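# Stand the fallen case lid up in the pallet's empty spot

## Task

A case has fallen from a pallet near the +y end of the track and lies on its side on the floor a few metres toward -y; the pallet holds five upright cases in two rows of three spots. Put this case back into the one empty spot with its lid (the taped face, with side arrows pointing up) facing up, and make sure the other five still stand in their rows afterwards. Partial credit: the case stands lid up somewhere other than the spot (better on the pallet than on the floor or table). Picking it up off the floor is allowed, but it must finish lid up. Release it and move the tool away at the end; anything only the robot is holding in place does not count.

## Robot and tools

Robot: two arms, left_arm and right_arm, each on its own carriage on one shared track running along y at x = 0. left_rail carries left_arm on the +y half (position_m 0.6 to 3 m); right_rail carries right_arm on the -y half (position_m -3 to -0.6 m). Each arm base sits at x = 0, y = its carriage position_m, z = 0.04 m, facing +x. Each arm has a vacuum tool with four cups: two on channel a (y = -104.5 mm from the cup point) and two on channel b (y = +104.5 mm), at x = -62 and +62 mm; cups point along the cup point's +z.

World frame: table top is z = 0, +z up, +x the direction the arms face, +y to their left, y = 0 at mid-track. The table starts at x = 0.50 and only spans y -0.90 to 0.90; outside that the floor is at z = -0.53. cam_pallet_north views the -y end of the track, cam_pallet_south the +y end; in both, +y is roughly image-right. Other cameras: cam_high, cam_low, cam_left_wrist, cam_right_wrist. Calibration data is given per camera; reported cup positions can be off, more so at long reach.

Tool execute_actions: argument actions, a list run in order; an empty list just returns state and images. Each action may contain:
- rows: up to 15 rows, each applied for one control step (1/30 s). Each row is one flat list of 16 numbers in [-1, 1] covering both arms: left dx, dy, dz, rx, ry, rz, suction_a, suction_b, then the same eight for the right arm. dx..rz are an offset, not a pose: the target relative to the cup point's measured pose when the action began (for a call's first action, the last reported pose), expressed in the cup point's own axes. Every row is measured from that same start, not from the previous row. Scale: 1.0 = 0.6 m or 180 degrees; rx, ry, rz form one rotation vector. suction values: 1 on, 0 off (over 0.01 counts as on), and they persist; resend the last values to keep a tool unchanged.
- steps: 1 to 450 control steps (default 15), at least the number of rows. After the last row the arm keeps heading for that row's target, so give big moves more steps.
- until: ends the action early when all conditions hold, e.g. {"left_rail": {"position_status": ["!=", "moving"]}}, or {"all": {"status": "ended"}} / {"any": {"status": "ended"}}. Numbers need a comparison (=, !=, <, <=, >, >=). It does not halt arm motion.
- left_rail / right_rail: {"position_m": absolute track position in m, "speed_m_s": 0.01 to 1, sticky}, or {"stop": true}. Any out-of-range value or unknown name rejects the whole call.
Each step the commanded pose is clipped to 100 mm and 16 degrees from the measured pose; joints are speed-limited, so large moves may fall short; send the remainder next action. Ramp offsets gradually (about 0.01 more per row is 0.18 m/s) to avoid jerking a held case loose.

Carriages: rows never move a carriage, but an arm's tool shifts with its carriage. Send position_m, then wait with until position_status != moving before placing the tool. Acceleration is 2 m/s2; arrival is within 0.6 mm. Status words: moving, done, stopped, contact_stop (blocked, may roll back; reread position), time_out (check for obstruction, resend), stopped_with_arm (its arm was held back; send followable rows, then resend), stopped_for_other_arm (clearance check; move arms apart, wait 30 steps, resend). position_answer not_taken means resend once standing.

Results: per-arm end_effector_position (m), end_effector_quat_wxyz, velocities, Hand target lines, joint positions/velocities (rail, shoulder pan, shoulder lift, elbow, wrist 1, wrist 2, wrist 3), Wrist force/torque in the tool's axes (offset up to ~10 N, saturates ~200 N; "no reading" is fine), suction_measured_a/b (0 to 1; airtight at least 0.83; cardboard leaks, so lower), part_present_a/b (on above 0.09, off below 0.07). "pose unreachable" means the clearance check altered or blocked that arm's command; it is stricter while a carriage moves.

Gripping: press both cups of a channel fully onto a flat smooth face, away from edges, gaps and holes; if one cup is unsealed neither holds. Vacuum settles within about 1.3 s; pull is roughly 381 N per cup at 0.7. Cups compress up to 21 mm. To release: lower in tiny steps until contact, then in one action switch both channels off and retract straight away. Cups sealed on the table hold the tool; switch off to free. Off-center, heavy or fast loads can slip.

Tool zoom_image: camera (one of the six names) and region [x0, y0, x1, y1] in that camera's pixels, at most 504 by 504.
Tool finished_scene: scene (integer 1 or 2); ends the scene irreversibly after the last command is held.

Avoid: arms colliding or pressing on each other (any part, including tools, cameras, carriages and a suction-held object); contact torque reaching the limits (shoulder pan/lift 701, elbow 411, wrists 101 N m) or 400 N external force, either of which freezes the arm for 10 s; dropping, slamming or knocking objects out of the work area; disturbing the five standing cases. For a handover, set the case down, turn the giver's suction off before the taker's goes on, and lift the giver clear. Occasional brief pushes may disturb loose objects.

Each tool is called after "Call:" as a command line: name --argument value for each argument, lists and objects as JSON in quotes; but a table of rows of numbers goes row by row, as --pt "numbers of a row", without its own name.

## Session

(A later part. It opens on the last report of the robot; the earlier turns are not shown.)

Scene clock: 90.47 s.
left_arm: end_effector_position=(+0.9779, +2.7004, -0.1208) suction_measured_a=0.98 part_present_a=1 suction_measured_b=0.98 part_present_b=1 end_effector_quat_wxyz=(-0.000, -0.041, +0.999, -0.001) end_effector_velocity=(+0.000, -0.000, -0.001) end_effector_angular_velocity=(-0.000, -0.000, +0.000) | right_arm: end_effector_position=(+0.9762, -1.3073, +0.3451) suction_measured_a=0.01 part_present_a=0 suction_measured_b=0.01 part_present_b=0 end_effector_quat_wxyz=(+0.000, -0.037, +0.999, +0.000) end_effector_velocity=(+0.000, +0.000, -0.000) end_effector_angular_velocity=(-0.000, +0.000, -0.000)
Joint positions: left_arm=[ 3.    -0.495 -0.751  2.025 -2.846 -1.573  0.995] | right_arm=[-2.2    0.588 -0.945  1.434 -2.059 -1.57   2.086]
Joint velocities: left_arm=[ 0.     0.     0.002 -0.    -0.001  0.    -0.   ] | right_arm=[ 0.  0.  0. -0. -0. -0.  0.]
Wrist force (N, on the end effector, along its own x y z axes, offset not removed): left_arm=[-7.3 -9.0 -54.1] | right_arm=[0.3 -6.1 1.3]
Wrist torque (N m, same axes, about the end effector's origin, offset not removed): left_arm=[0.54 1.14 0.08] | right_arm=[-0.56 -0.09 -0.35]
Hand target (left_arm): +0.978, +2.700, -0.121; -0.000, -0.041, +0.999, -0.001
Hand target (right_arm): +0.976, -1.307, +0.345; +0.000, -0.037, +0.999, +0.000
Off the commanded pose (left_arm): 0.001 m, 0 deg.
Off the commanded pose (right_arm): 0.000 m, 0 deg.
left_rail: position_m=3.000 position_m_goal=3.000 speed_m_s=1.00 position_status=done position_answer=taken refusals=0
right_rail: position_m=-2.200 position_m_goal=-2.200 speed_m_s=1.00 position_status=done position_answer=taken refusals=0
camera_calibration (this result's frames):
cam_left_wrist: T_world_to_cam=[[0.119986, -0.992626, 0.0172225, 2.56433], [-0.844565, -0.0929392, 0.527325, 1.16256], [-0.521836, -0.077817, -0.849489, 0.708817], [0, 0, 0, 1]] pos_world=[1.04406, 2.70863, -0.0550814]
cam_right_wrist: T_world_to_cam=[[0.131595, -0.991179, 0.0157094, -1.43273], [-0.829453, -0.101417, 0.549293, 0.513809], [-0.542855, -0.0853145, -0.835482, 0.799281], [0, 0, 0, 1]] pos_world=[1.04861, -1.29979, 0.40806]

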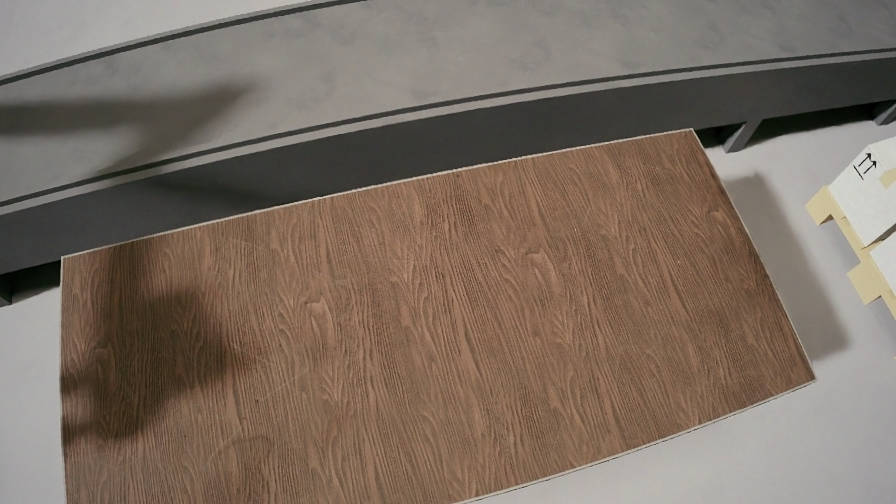

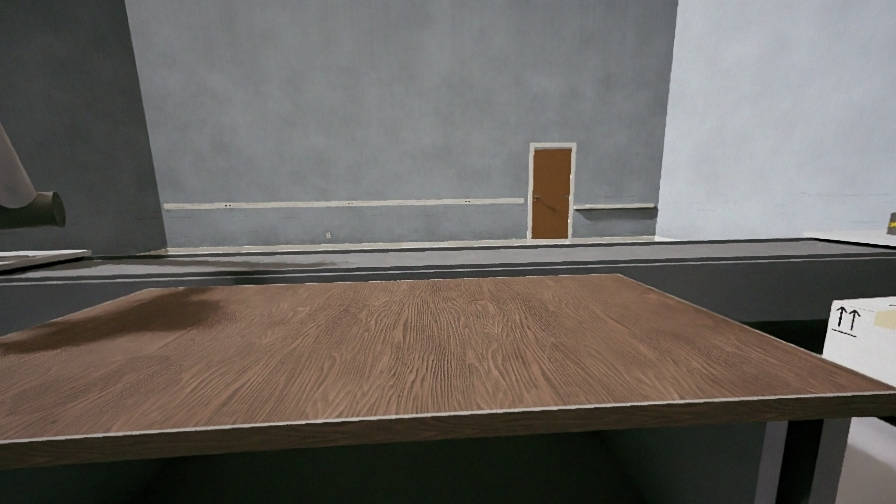

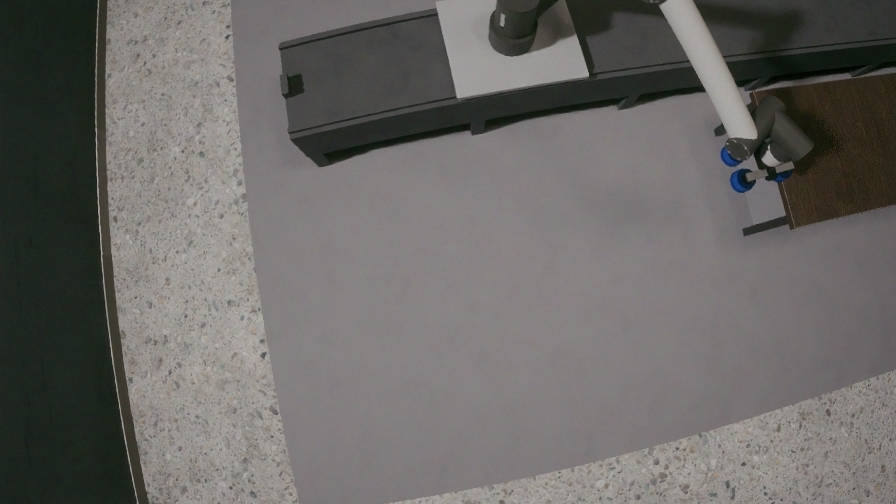

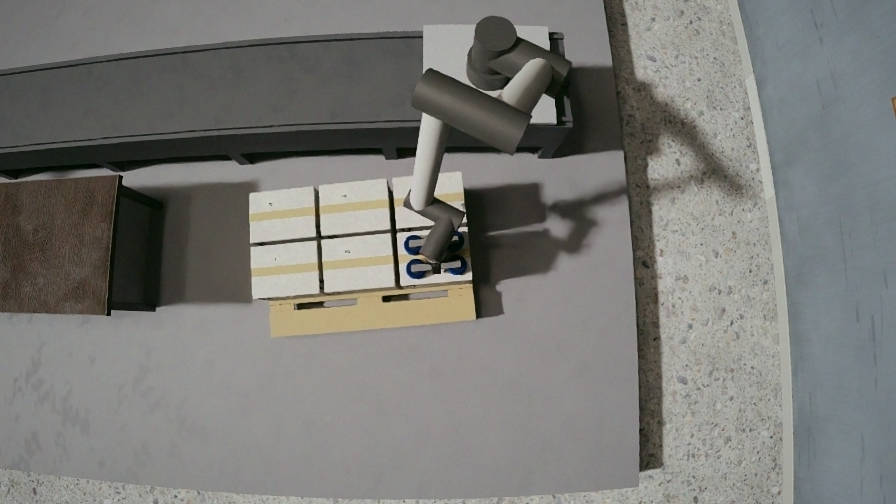

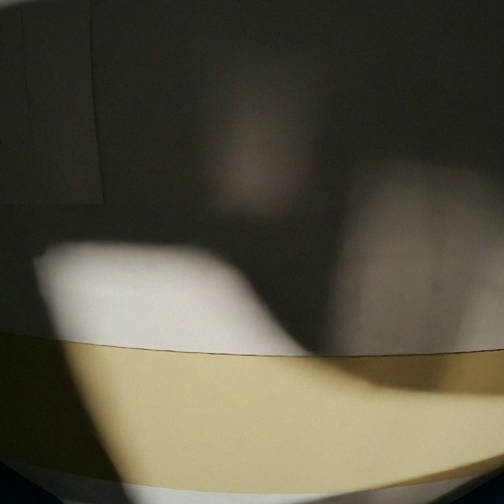

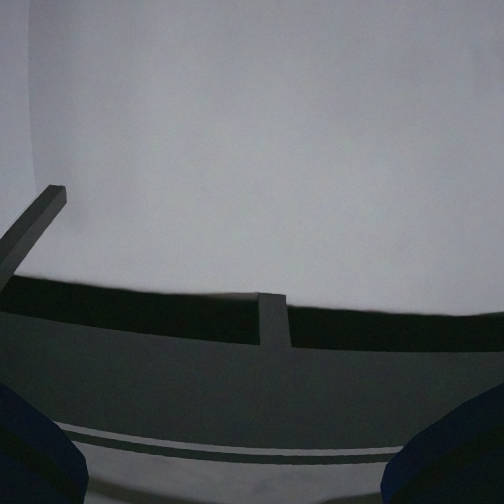

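Call:
execute_actions --actions '[]'

Scene clock: 90.73 s.
left_arm: end_effector_position=(+0.9779, +2.7004, -0.1214) suction_measured_a=0.98 part_present_a=1 suction_measured_b=0.98 part_present_b=1 end_effector_quat_wxyz=(-0.000, -0.041, +0.999, -0.001) end_effector_velocity=(+0.000, -0.000, -0.001) end_effector_angular_velocity=(-0.000, -0.000, -0.000) | right_arm: end_effector_position=(+0.9762, -1.3073, +0.3451) suction_measured_a=0.01 part_present_a=0 suction_measured_b=0.01 part_present_b=0 end_effector_quat_wxyz=(+0.000, -0.037, +0.999, +0.000) end_effector_velocity=(-0.000, +0.000, -0.000) end_effector_angular_velocity=(-0.000, +0.000, +0.000)
Joint positions: left_arm=[ 3.    -0.495 -0.75   2.025 -2.846 -1.573  0.995] | right_arm=[-2.2    0.588 -0.945  1.434 -2.059 -1.57   2.086]
Joint velocities: left_arm=[ 0.     0.     0.001 -0.    -0.001  0.     0.   ] | right_arm=[ 0.  0.  0. -0.  0.  0. -0.]
Wrist force (N, on the end effector, along its own x y z axes, offset not removed): left_arm=[2.6 -3.3 -59.7] | right_arm=[0.2 -4.0 1.8]
Wrist torque (N m, same axes, about the end effector's origin, offset not removed): left_arm=[1.55 -0.33 0.06] | right_arm=[-0.31 0.03 -0.38]
Hand target (left_arm): +0.978, +2.700, -0.121; -0.000, -0.041, +0.999, -0.001
Hand target (right_arm): +0.976, -1.307, +0.345; +0.000, -0.037, +0.999, +0.000
Off the commanded pose (left_arm): 0.000 m, 0 deg.
Off the commanded pose (right_arm): 0.000 m, 0 deg.
left_rail: position_m=3.000 position_m_goal=3.000 speed_m_s=1.00 position_status=done position_answer=taken refusals=0
right_rail: position_m=-2.200 position_m_goal=-2.200 speed_m_s=1.00 position_status=done position_answer=taken refusals=0
camera_calibration (this result's frames):
cam_left_wrist: T_world_to_cam=[[0.119986, -0.992626, 0.0172191, 2.56435], [-0.844562, -0.0929406, 0.527329, 1.16287], [-0.521841, -0.0778145, -0.849486, 0.70832], [0, 0, 0, 1]] pos_world=[1.04406, 2.70863, -0.0556644]
cam_right_wrist: T_world_to_cam=[[0.131595, -0.991179, 0.0157095, -1.43273], [-0.829453, -0.101417, 0.549293, 0.513809], [-0.542855, -0.0853145, -0.835482, 0.799281], [0, 0, 0, 1]] pos_world=[1.04861, -1.29979, 0.40806]

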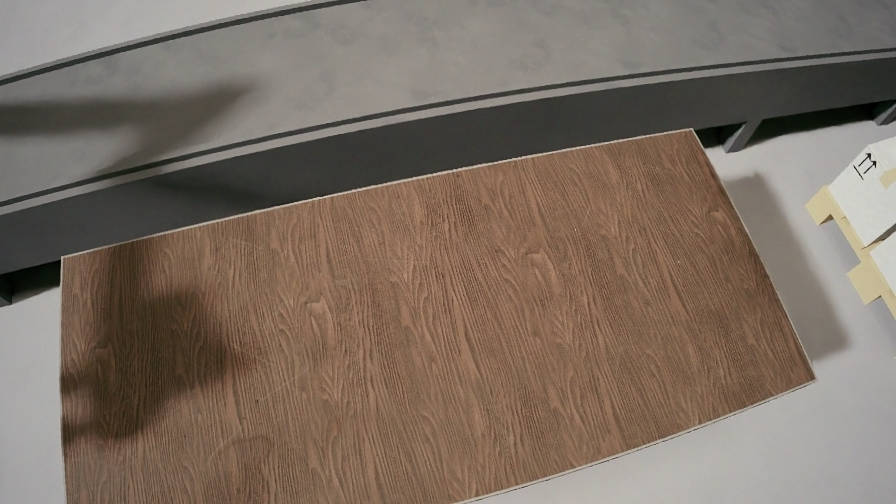

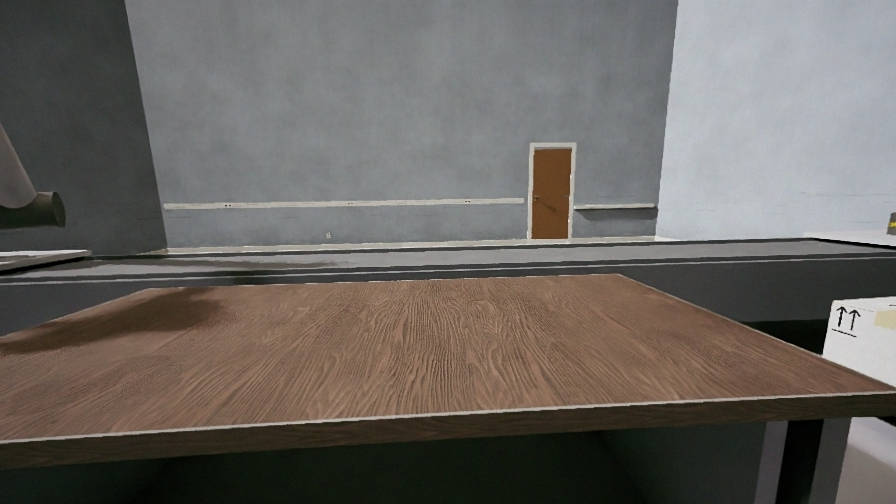

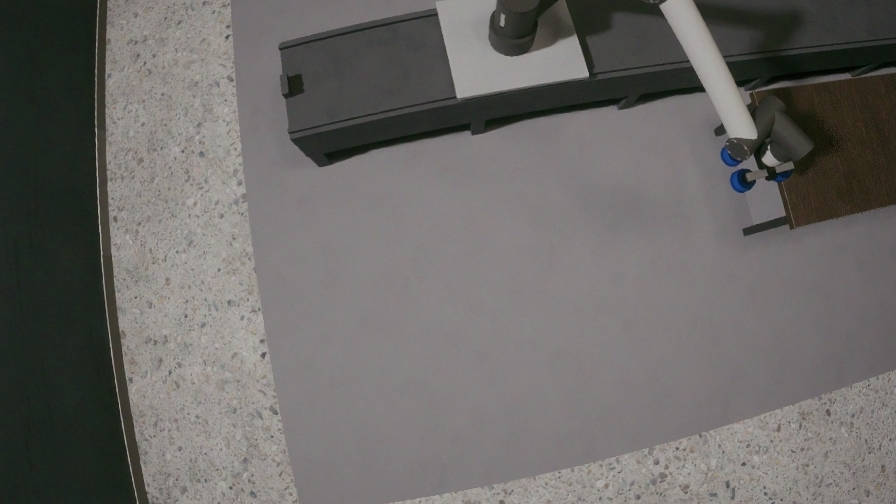

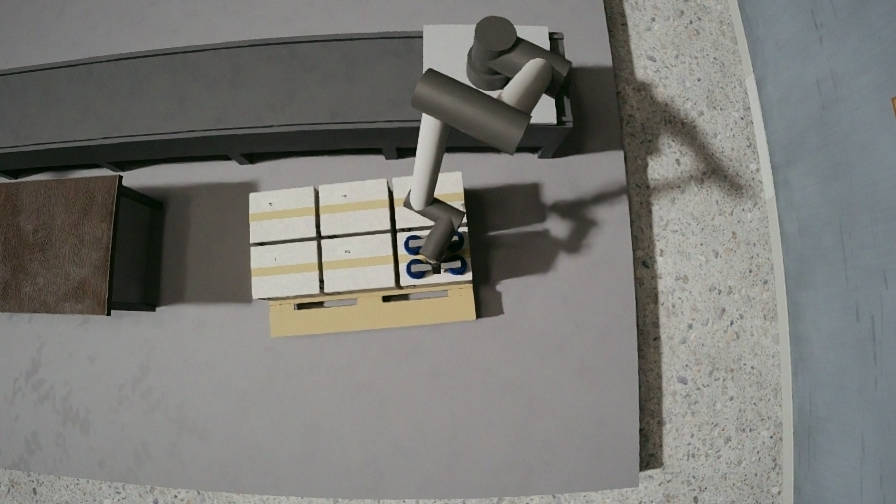

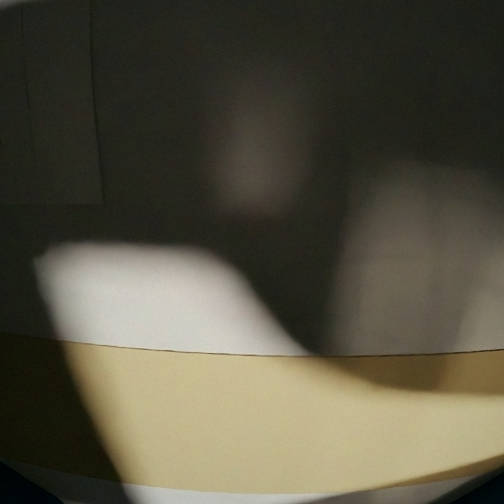

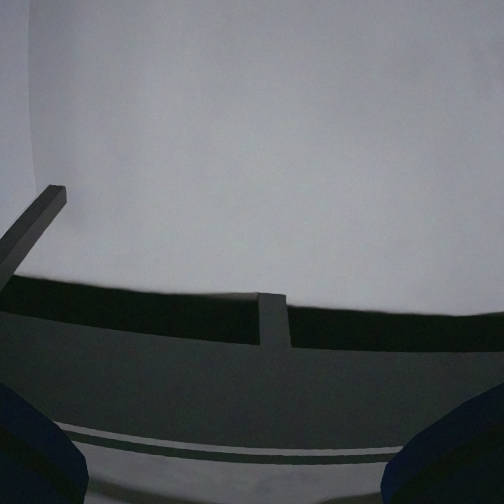

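Call:
execute_actions --actions '[]'

Scene clock: 91.33 s.
left_arm: end_effector_position=(+0.9779, +2.7004, -0.1215) suction_measured_a=0.98 part_present_a=1 suction_measured_b=0.98 part_present_b=1 end_effector_quat_wxyz=(-0.000, -0.041, +0.999, -0.001) end_effector_velocity=(-0.000, +0.000, -0.000) end_effector_angular_velocity=(+0.000, +0.000, -0.000) | right_arm: end_effector_position=(+0.9762, -1.3073, +0.3451) suction_measured_a=0.01 part_present_a=0 suction_measured_b=0.01 part_present_b=0 end_effector_quat_wxyz=(+0.000, -0.037, +0.999, +0.000) end_effector_velocity=(+0.000, +0.000, -0.000) end_effector_angular_velocity=(-0.000, +0.000, +0.000)
Joint positions: left_arm=[ 3.    -0.495 -0.75   2.025 -2.846 -1.573  0.995] | right_arm=[-2.2    0.588 -0.945  1.434 -2.059 -1.57   2.086]
Joint velocities: left_arm=[ 0. -0.  0. -0. -0.  0.  0.] | right_arm=[ 0. -0.  0. -0. -0.  0. -0.]
Wrist force (N, on the end effector, along its own x y z axes, offset not removed): left_arm=[0.0 -5.4 -59.2] | right_arm=[-1.1 -3.8 2.1]
Wrist torque (N m, same axes, about the end effector's origin, offset not removed): left_arm=[1.04 0.19 -0.15] | right_arm=[-0.31 0.21 -0.39]
Hand target (left_arm): +0.978, +2.700, -0.121; -0.000, -0.041, +0.999, -0.001
Hand target (right_arm): +0.976, -1.307, +0.345; +0.000, -0.037, +0.999, +0.000
Off the commanded pose (left_arm): 0.000 m, 0 deg.
Off the commanded pose (right_arm): 0.000 m, 0 deg.
left_rail: position_m=3.000 position_m_goal=3.000 speed_m_s=1.00 position_status=done position_answer=taken refusals=0
right_rail: position_m=-2.200 position_m_goal=-2.200 speed_m_s=1.00 position_status=done position_answer=taken refusals=0
camera_calibration (this result's frames):
cam_left_wrist: T_world_to_cam=[[0.11993, -0.992633, 0.0172215, 2.56442], [-0.844569, -0.0928923, 0.527327, 1.1628], [-0.521842, -0.077787, -0.849488, 0.708174], [0, 0, 0, 1]] pos_world=[1.04407, 2.70863, -0.0557512]
cam_right_wrist: T_world_to_cam=[[0.131595, -0.991179, 0.0157094, -1.43273], [-0.829453, -0.101417, 0.549293, 0.51381], [-0.542854, -0.0853143, -0.835482, 0.799282], [0, 0, 0, 1]] pos_world=[1.04861, -1.29979, 0.408061]

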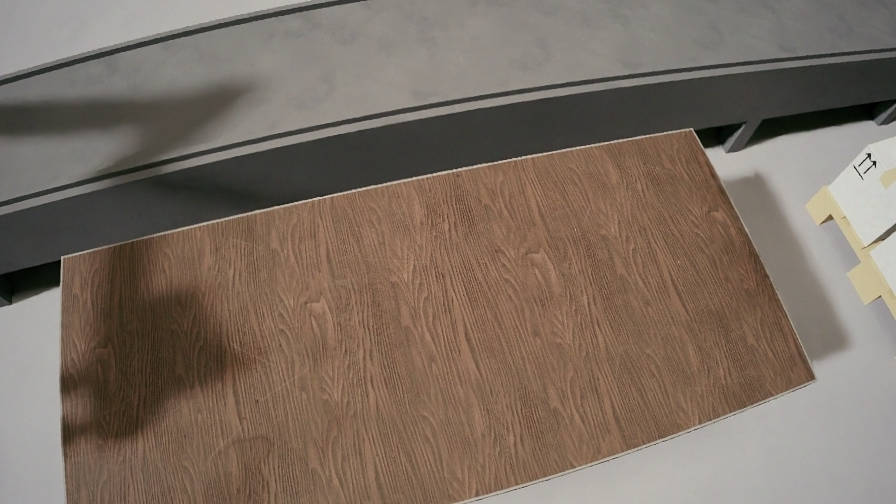

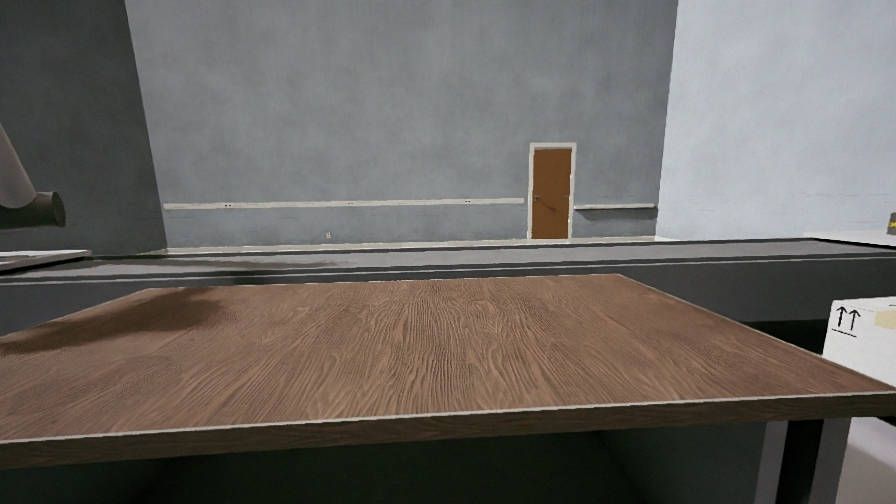

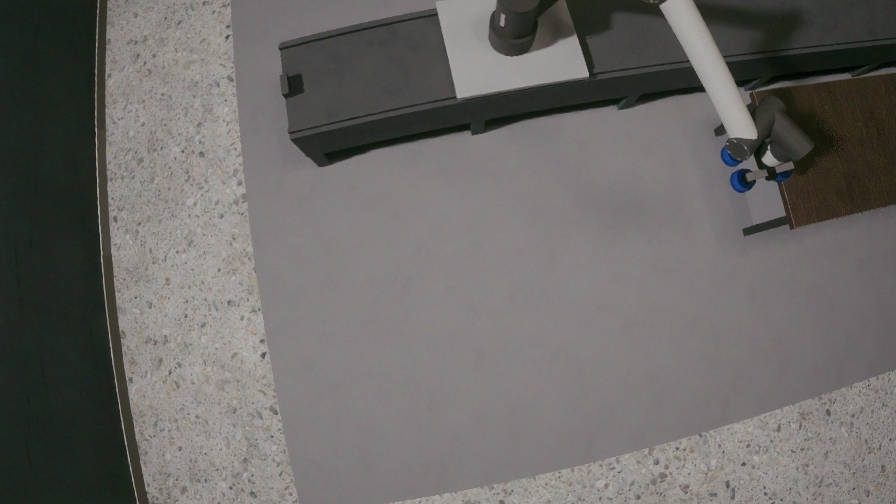

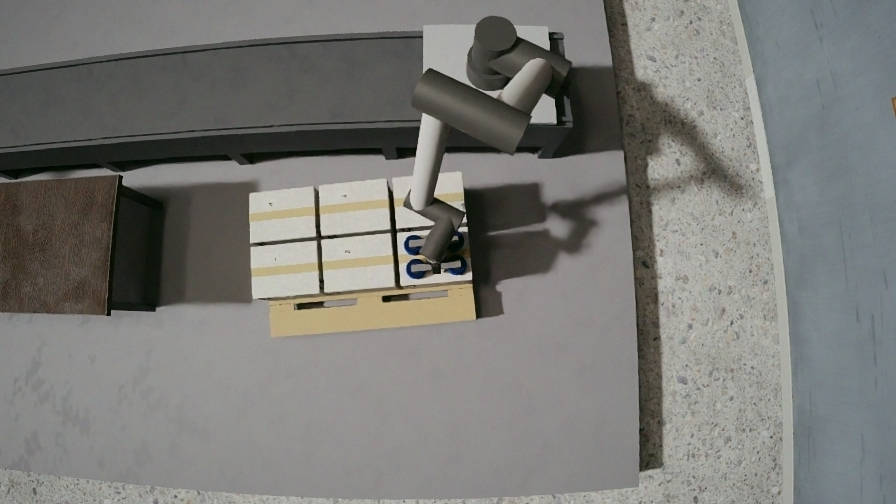

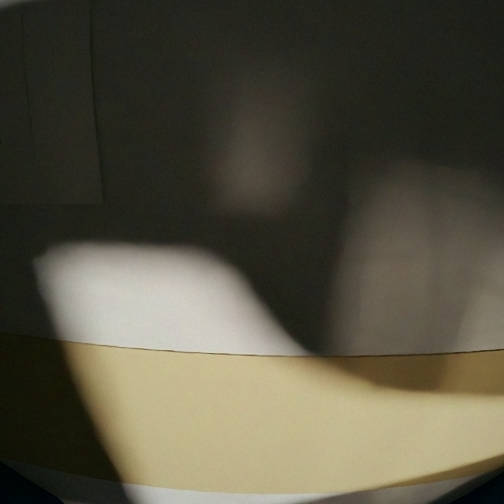

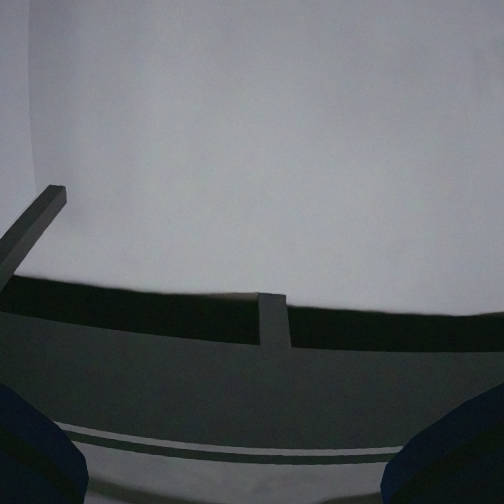

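Call:
execute_actions --actions '[{"rows": [[0,0,0.0006,0,0,0,1,1,0,0,0,0,0,0,0,0]], "steps": 1}]'

Scene clock: 91.50 s.
left_arm: end_effector_position=(+0.9779, +2.7004, -0.1215) suction_measured_a=0.98 part_present_a=1 suction_measured_b=0.98 part_present_b=1 end_effector_quat_wxyz=(-0.000, -0.041, +0.999, -0.001) end_effector_velocity=(+0.000, -0.000, -0.001) end_effector_angular_velocity=(-0.000, -0.000, -0.000) | right_arm: end_effector_position=(+0.9762, -1.3073, +0.3451) suction_measured_a=0.01 part_present_a=0 suction_measured_b=0.01 part_present_b=0 end_effector_quat_wxyz=(+0.000, -0.037, +0.999, +0.000) end_effector_velocity=(+0.000, -0.000, -0.000) end_effector_angular_velocity=(-0.000, +0.000, +0.000)
Joint positions: left_arm=[ 3.    -0.495 -0.75   2.025 -2.846 -1.573  0.995] | right_arm=[-2.2    0.588 -0.945  1.434 -2.059 -1.57   2.086]
Joint velocities: left_arm=[ 0.     0.     0.001 -0.    -0.001 -0.     0.   ] | right_arm=[ 0. -0.  0. -0.  0.  0. -0.]
Wrist force (N, on the end effector, along its own x y z axes, offset not removed): left_arm=[2.6 -4.0 -54.8] | right_arm=[-0.8 -1.9 2.7]
Wrist torque (N m, same axes, about the end effector's origin, offset not removed): left_arm=[1.36 -0.11 -0.06] | right_arm=[-0.04 0.22 -0.31]
Hand target (left_arm): +0.978, +2.700, -0.122; -0.000, -0.041, +0.999, -0.001
Hand target (right_arm): +0.976, -1.307, +0.345; +0.000, -0.037, +0.999, +0.000
Off the commanded pose (left_arm): 0.000 m, 0 deg.
Off the commanded pose (right_arm): 0.000 m, 0 deg.
left_rail: position_m=3.000 position_m_goal=3.000 speed_m_s=1.00 position_status=done position_answer=taken refusals=0
right_rail: position_m=-2.200 position_m_goal=-2.200 speed_m_s=1.00 position_status=done position_answer=taken refusals=0
camera_calibration (this result's frames):
cam_left_wrist: T_world_to_cam=[[0.11993, -0.992633, 0.0172212, 2.56442], [-0.844569, -0.0928923, 0.527327, 1.1628], [-0.521842, -0.0777867, -0.849488, 0.708168], [0, 0, 0, 1]] pos_world=[1.04407, 2.70863, -0.0557577]
cam_right_wrist: T_world_to_cam=[[0.131595, -0.991179, 0.0157093, -1.43273], [-0.829453, -0.101417, 0.549293, 0.513809], [-0.542855, -0.0853144, -0.835482, 0.799281], [0, 0, 0, 1]] pos_world=[1.04861, -1.29979, 0.408061]

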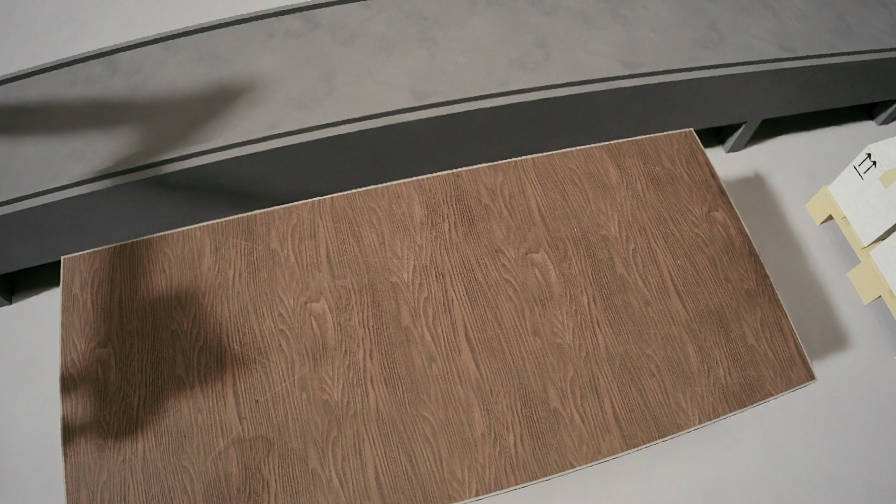

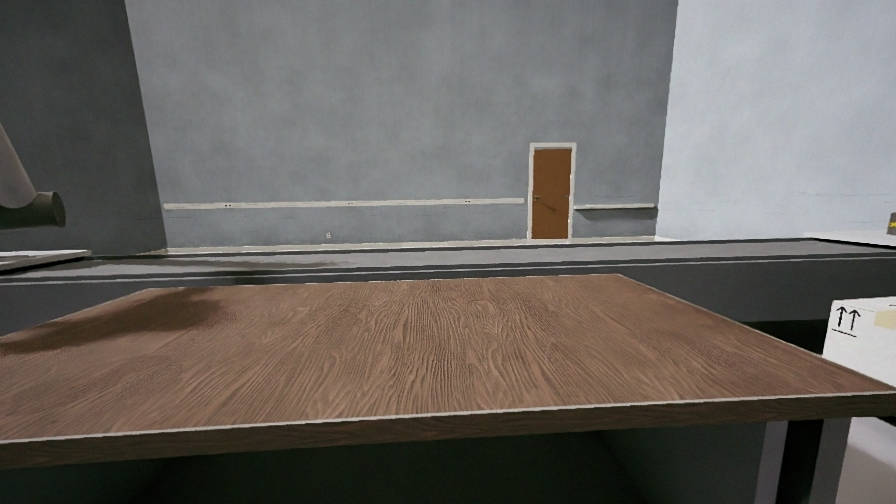

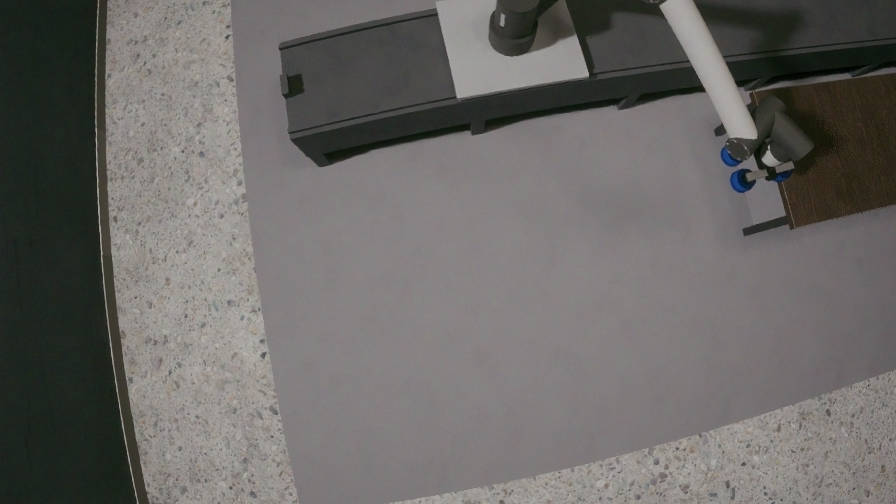

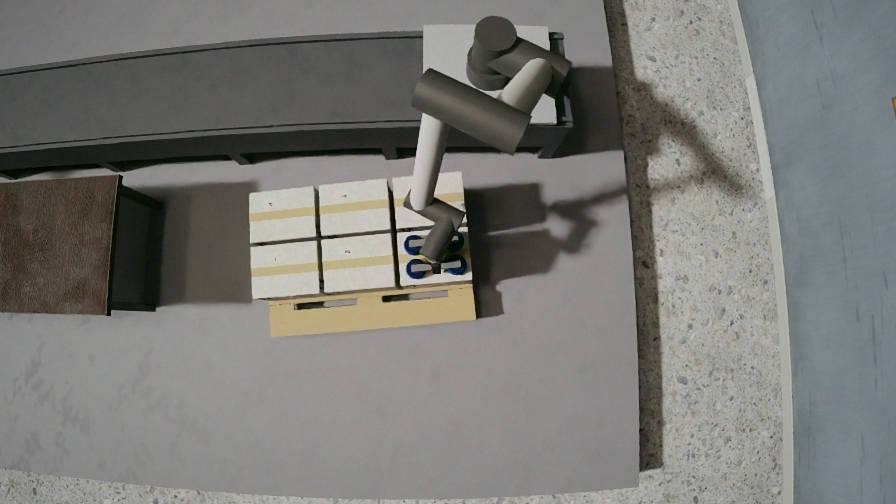

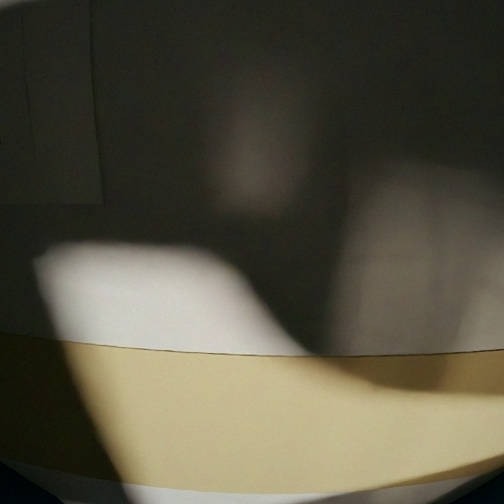

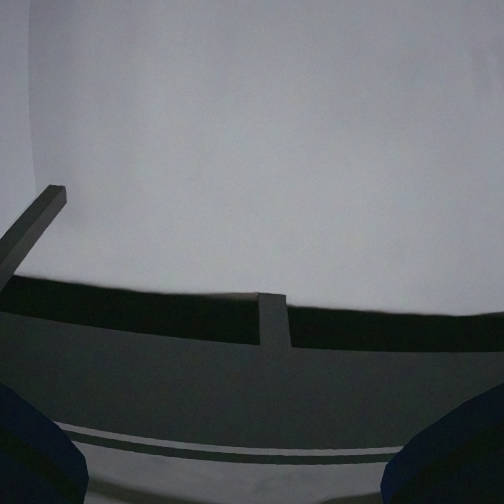

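Call:
execute_actions --actions '[]'

Scene clock: 92.30 s.
left_arm: end_effector_position=(+0.9779, +2.7004, -0.1218) suction_measured_a=0.98 part_present_a=1 suction_measured_b=0.98 part_present_b=1 end_effector_quat_wxyz=(-0.000, -0.041, +0.999, -0.001) end_effector_velocity=(-0.000, +0.000, -0.000) end_effector_angular_velocity=(+0.000, +0.000, +0.000) | right_arm: end_effector_position=(+0.9762, -1.3073, +0.3451) suction_measured_a=0.01 part_present_a=0 suction_measured_b=0.01 part_present_b=0 end_effector_quat_wxyz=(+0.000, -0.037, +0.999, +0.000) end_effector_velocity=(-0.000, -0.000, +0.000) end_effector_angular_velocity=(+0.000, -0.000, -0.000)
Joint positions: left_arm=[ 3.    -0.495 -0.749  2.025 -2.847 -1.573  0.995] | right_arm=[-2.2    0.588 -0.945  1.434 -2.059 -1.57   2.086]
Joint velocities: left_arm=[ 0. -0.  0. -0. -0.  0. -0.] | right_arm=[ 0.  0. -0.  0.  0. -0.  0.]
Wrist force (N, on the end effector, along its own x y z axes, offset not removed): left_arm=[13.0 -6.4 -87.9] | right_arm=[-2.1 -3.7 2.7]
Wrist torque (N m, same axes, about the end effector's origin, offset not removed): left_arm=[-3.24 0.65 -1.83] | right_arm=[-0.22 0.29 -0.37]
Hand target (left_arm): +0.978, +2.700, -0.122; -0.000, -0.041, +0.999, -0.001
Hand target (right_arm): +0.976, -1.307, +0.345; +0.000, -0.037, +0.999, +0.000
Off the commanded pose (left_arm): 0.000 m, 0 deg.
Off the commanded pose (right_arm): 0.000 m, 0 deg.
left_rail: position_m=3.000 position_m_goal=3.000 speed_m_s=1.00 position_status=done position_answer=taken refusals=0
right_rail: position_m=-2.200 position_m_goal=-2.200 speed_m_s=1.00 position_status=done position_answer=taken refusals=0
camera_calibration (this result's frames):
cam_left_wrist: T_world_to_cam=[[0.119929, -0.992633, 0.0172393, 2.56442], [-0.844584, -0.0928843, 0.527305, 1.16297], [-0.521819, -0.0777993, -0.849501, 0.707909], [0, 0, 0, 1]] pos_world=[1.04408, 2.70862, -0.0560781]
cam_right_wrist: T_world_to_cam=[[0.131595, -0.991179, 0.0157095, -1.43273], [-0.829453, -0.101417, 0.549293, 0.513809], [-0.542855, -0.0853146, -0.835482, 0.799281], [0, 0, 0, 1]] pos_world=[1.04861, -1.29979, 0.408061]

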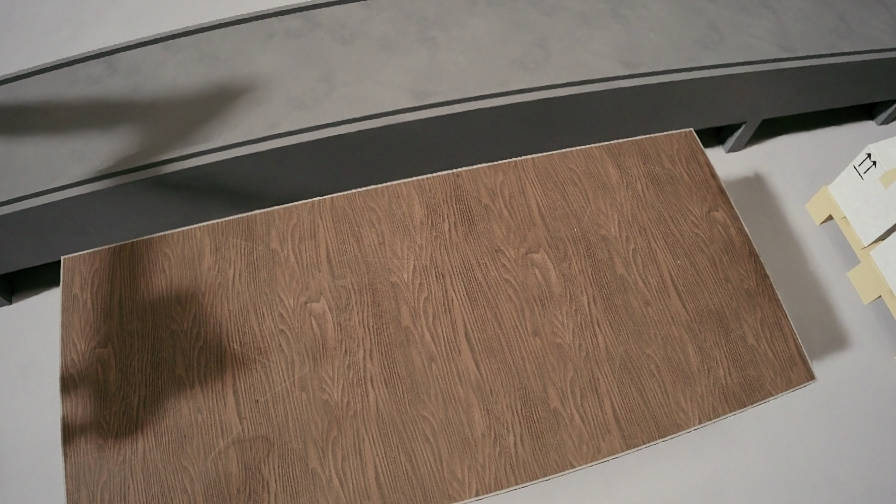

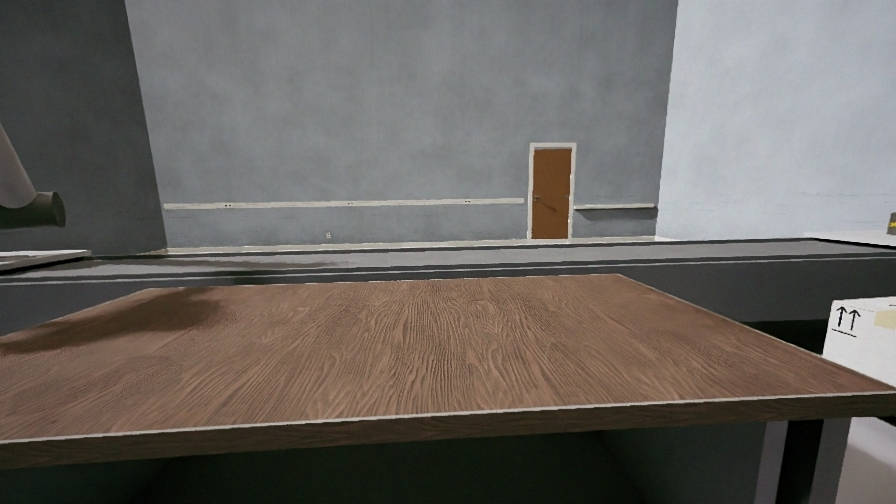

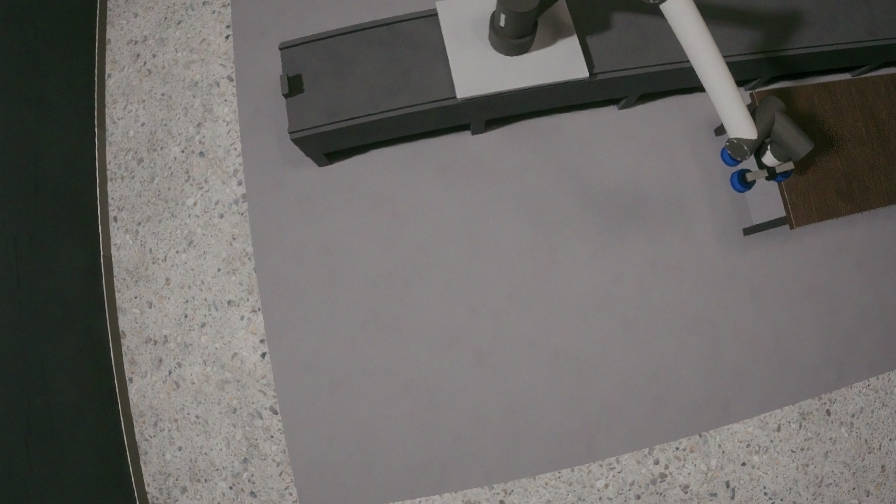

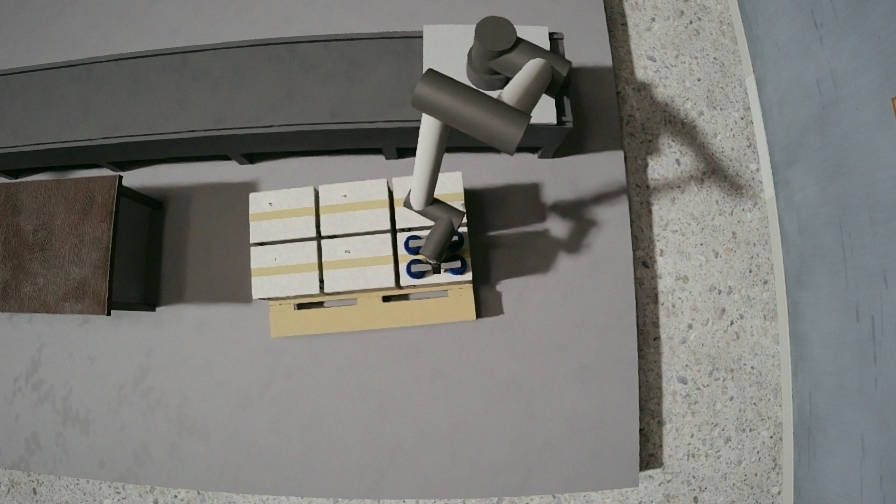

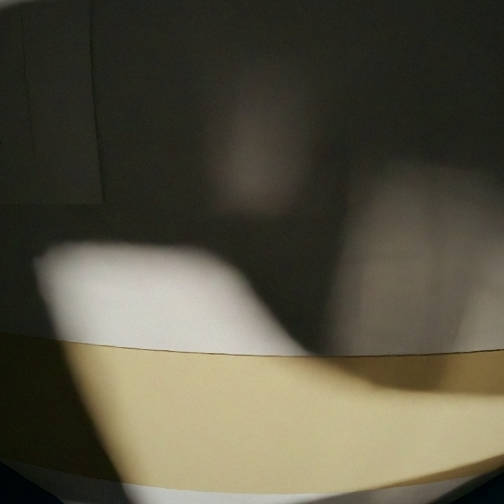

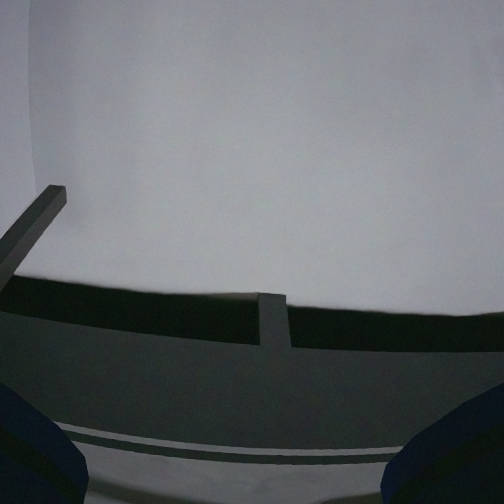

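Call:
execute_actions --actions '[{"rows": [[0,0,0,0,0,0,0,0,0,0,0,0,0,0,0,0],[0,0,-0.004,0,0,0,0,0,0,0,0,0,0,0,0,0],[0,0,-0.02,0,0,0,0,0,0,0,0,0,0,0,0,0],[0,0,-0.034,0,0,0,0,0,0,0,0,0,0,0,0,0]], "steps": 4}]'

Scene clock: 94.23 s.
left_arm: end_effector_position=(+0.9781, +2.7003, -0.1195) suction_measured_a=0.16 part_present_a=1 suction_measured_b=0.15 part_present_b=1 end_effector_quat_wxyz=(+0.000, -0.041, +0.999, -0.001) end_effector_velocity=(+0.009, -0.005, +0.083) end_effector_angular_velocity=(-0.011, -0.017, -0.000) | right_arm: end_effector_position=(+0.9762, -1.3073, +0.3451) suction_measured_a=0.01 part_present_a=0 suction_measured_b=0.01 part_present_b=0 end_effector_quat_wxyz=(+0.000, -0.037, +0.999, +0.000) end_effector_velocity=(+0.000, -0.000, -0.000) end_effector_angular_velocity=(-0.000, +0.000, +0.000)
Joint positions: left_arm=[ 3.    -0.495 -0.752  2.025 -2.845 -1.573  0.995] | right_arm=[-2.2    0.588 -0.945  1.434 -2.059 -1.57   2.086]
Joint velocities: left_arm=[ 0.    -0.    -0.097  0.009  0.068 -0.002  0.   ] | right_arm=[ 0. -0.  0. -0.  0.  0. -0.]
Wrist force (N, on the end effector, along its own x y z axes, offset not removed): left_arm=[19.8 -17.3 -144.7] | right_arm=[-1.1 -5.7 1.3]
Wrist torque (N m, same axes, about the end effector's origin, offset not removed): left_arm=[-1.98 -0.74 -0.46] | right_arm=[-0.58 0.20 -0.35]
Hand target (left_arm): +0.978, +2.701, -0.102; -0.000, -0.041, +0.999, -0.001
Hand target (right_arm): +0.976, -1.307, +0.345; +0.000, -0.037, +0.999, +0.000
Off the commanded pose (left_arm): 0.018 m, 0 deg.
Off the commanded pose (right_arm): 0.000 m, 0 deg.
left_rail: position_m=3.000 position_m_goal=3.000 speed_m_s=1.00 position_status=done position_answer=taken refusals=0
right_rail: position_m=-2.200 position_m_goal=-2.200 speed_m_s=1.00 position_status=done position_answer=taken refusals=0
camera_calibration (this result's frames):
cam_left_wrist: T_world_to_cam=[[0.119923, -0.992629, 0.0175174, 2.56426], [-0.844768, -0.0927586, 0.527033, 1.1617], [-0.521523, -0.0780015, -0.849664, 0.710231], [0, 0, 0, 1]] pos_world=[1.04426, 2.70851, -0.0537178]
cam_right_wrist: T_world_to_cam=[[0.131595, -0.991179, 0.0157095, -1.43273], [-0.829453, -0.101417, 0.549293, 0.51381], [-0.542855, -0.0853144, -0.835482, 0.799281], [0, 0, 0, 1]] pos_world=[1.04861, -1.29979, 0.40806]

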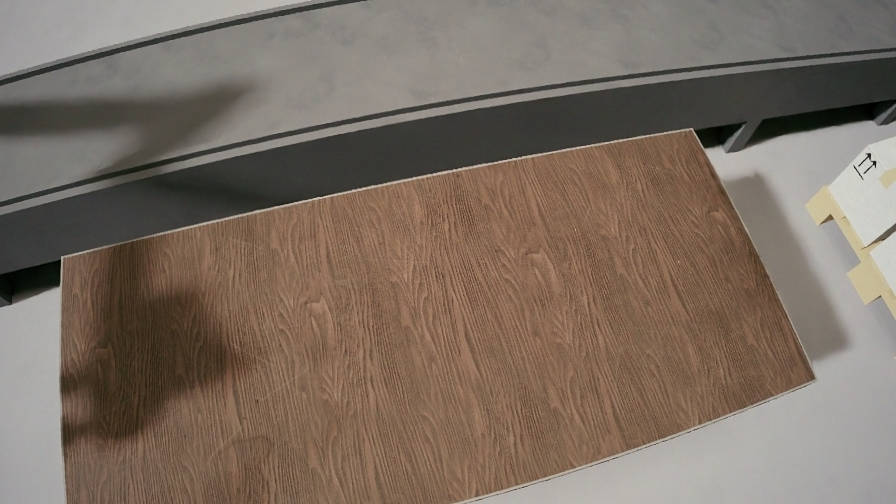

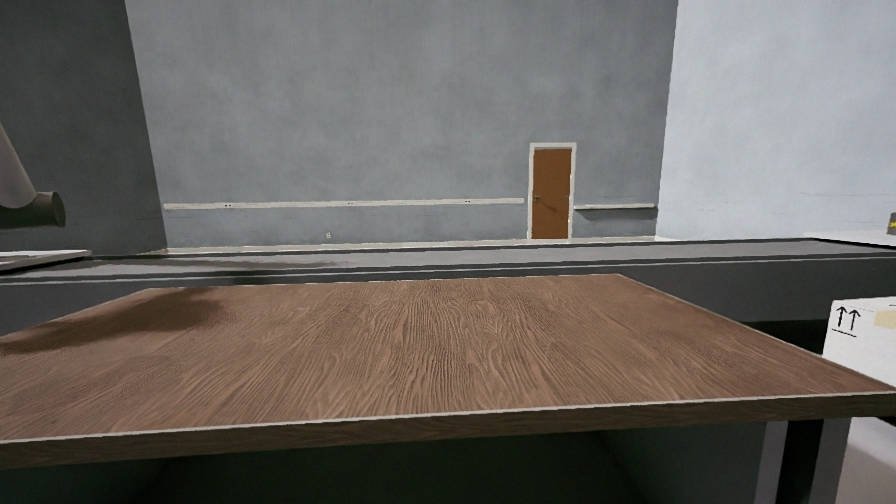

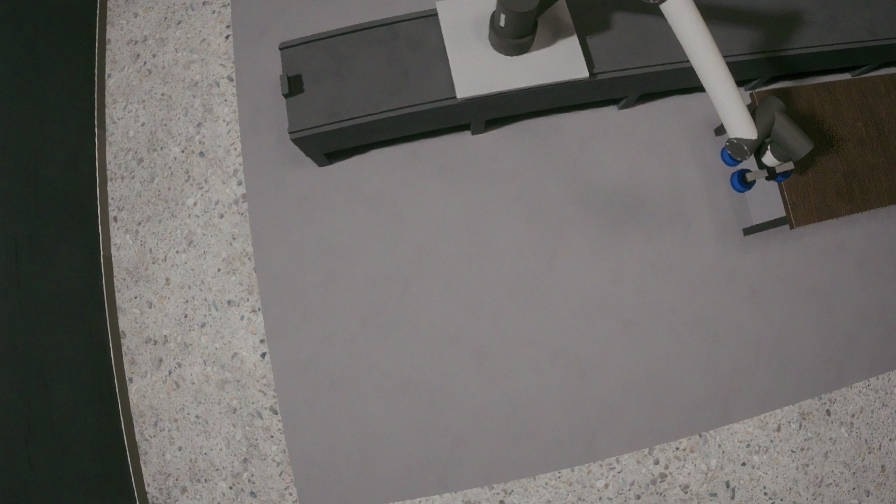

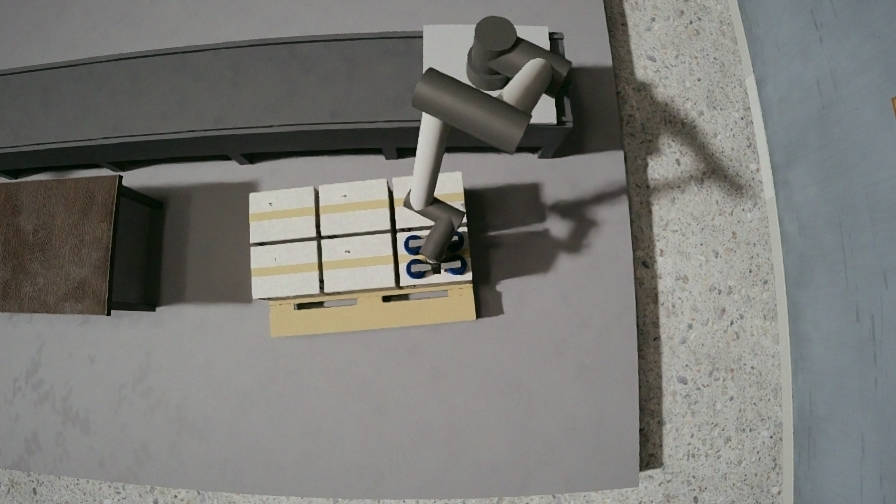

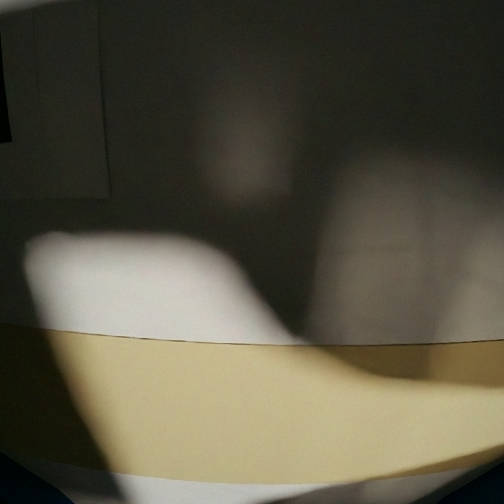

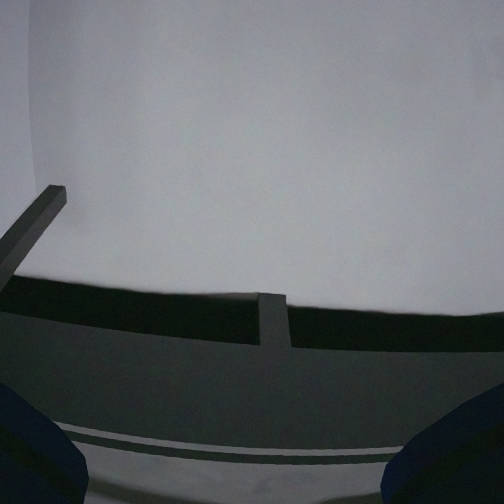

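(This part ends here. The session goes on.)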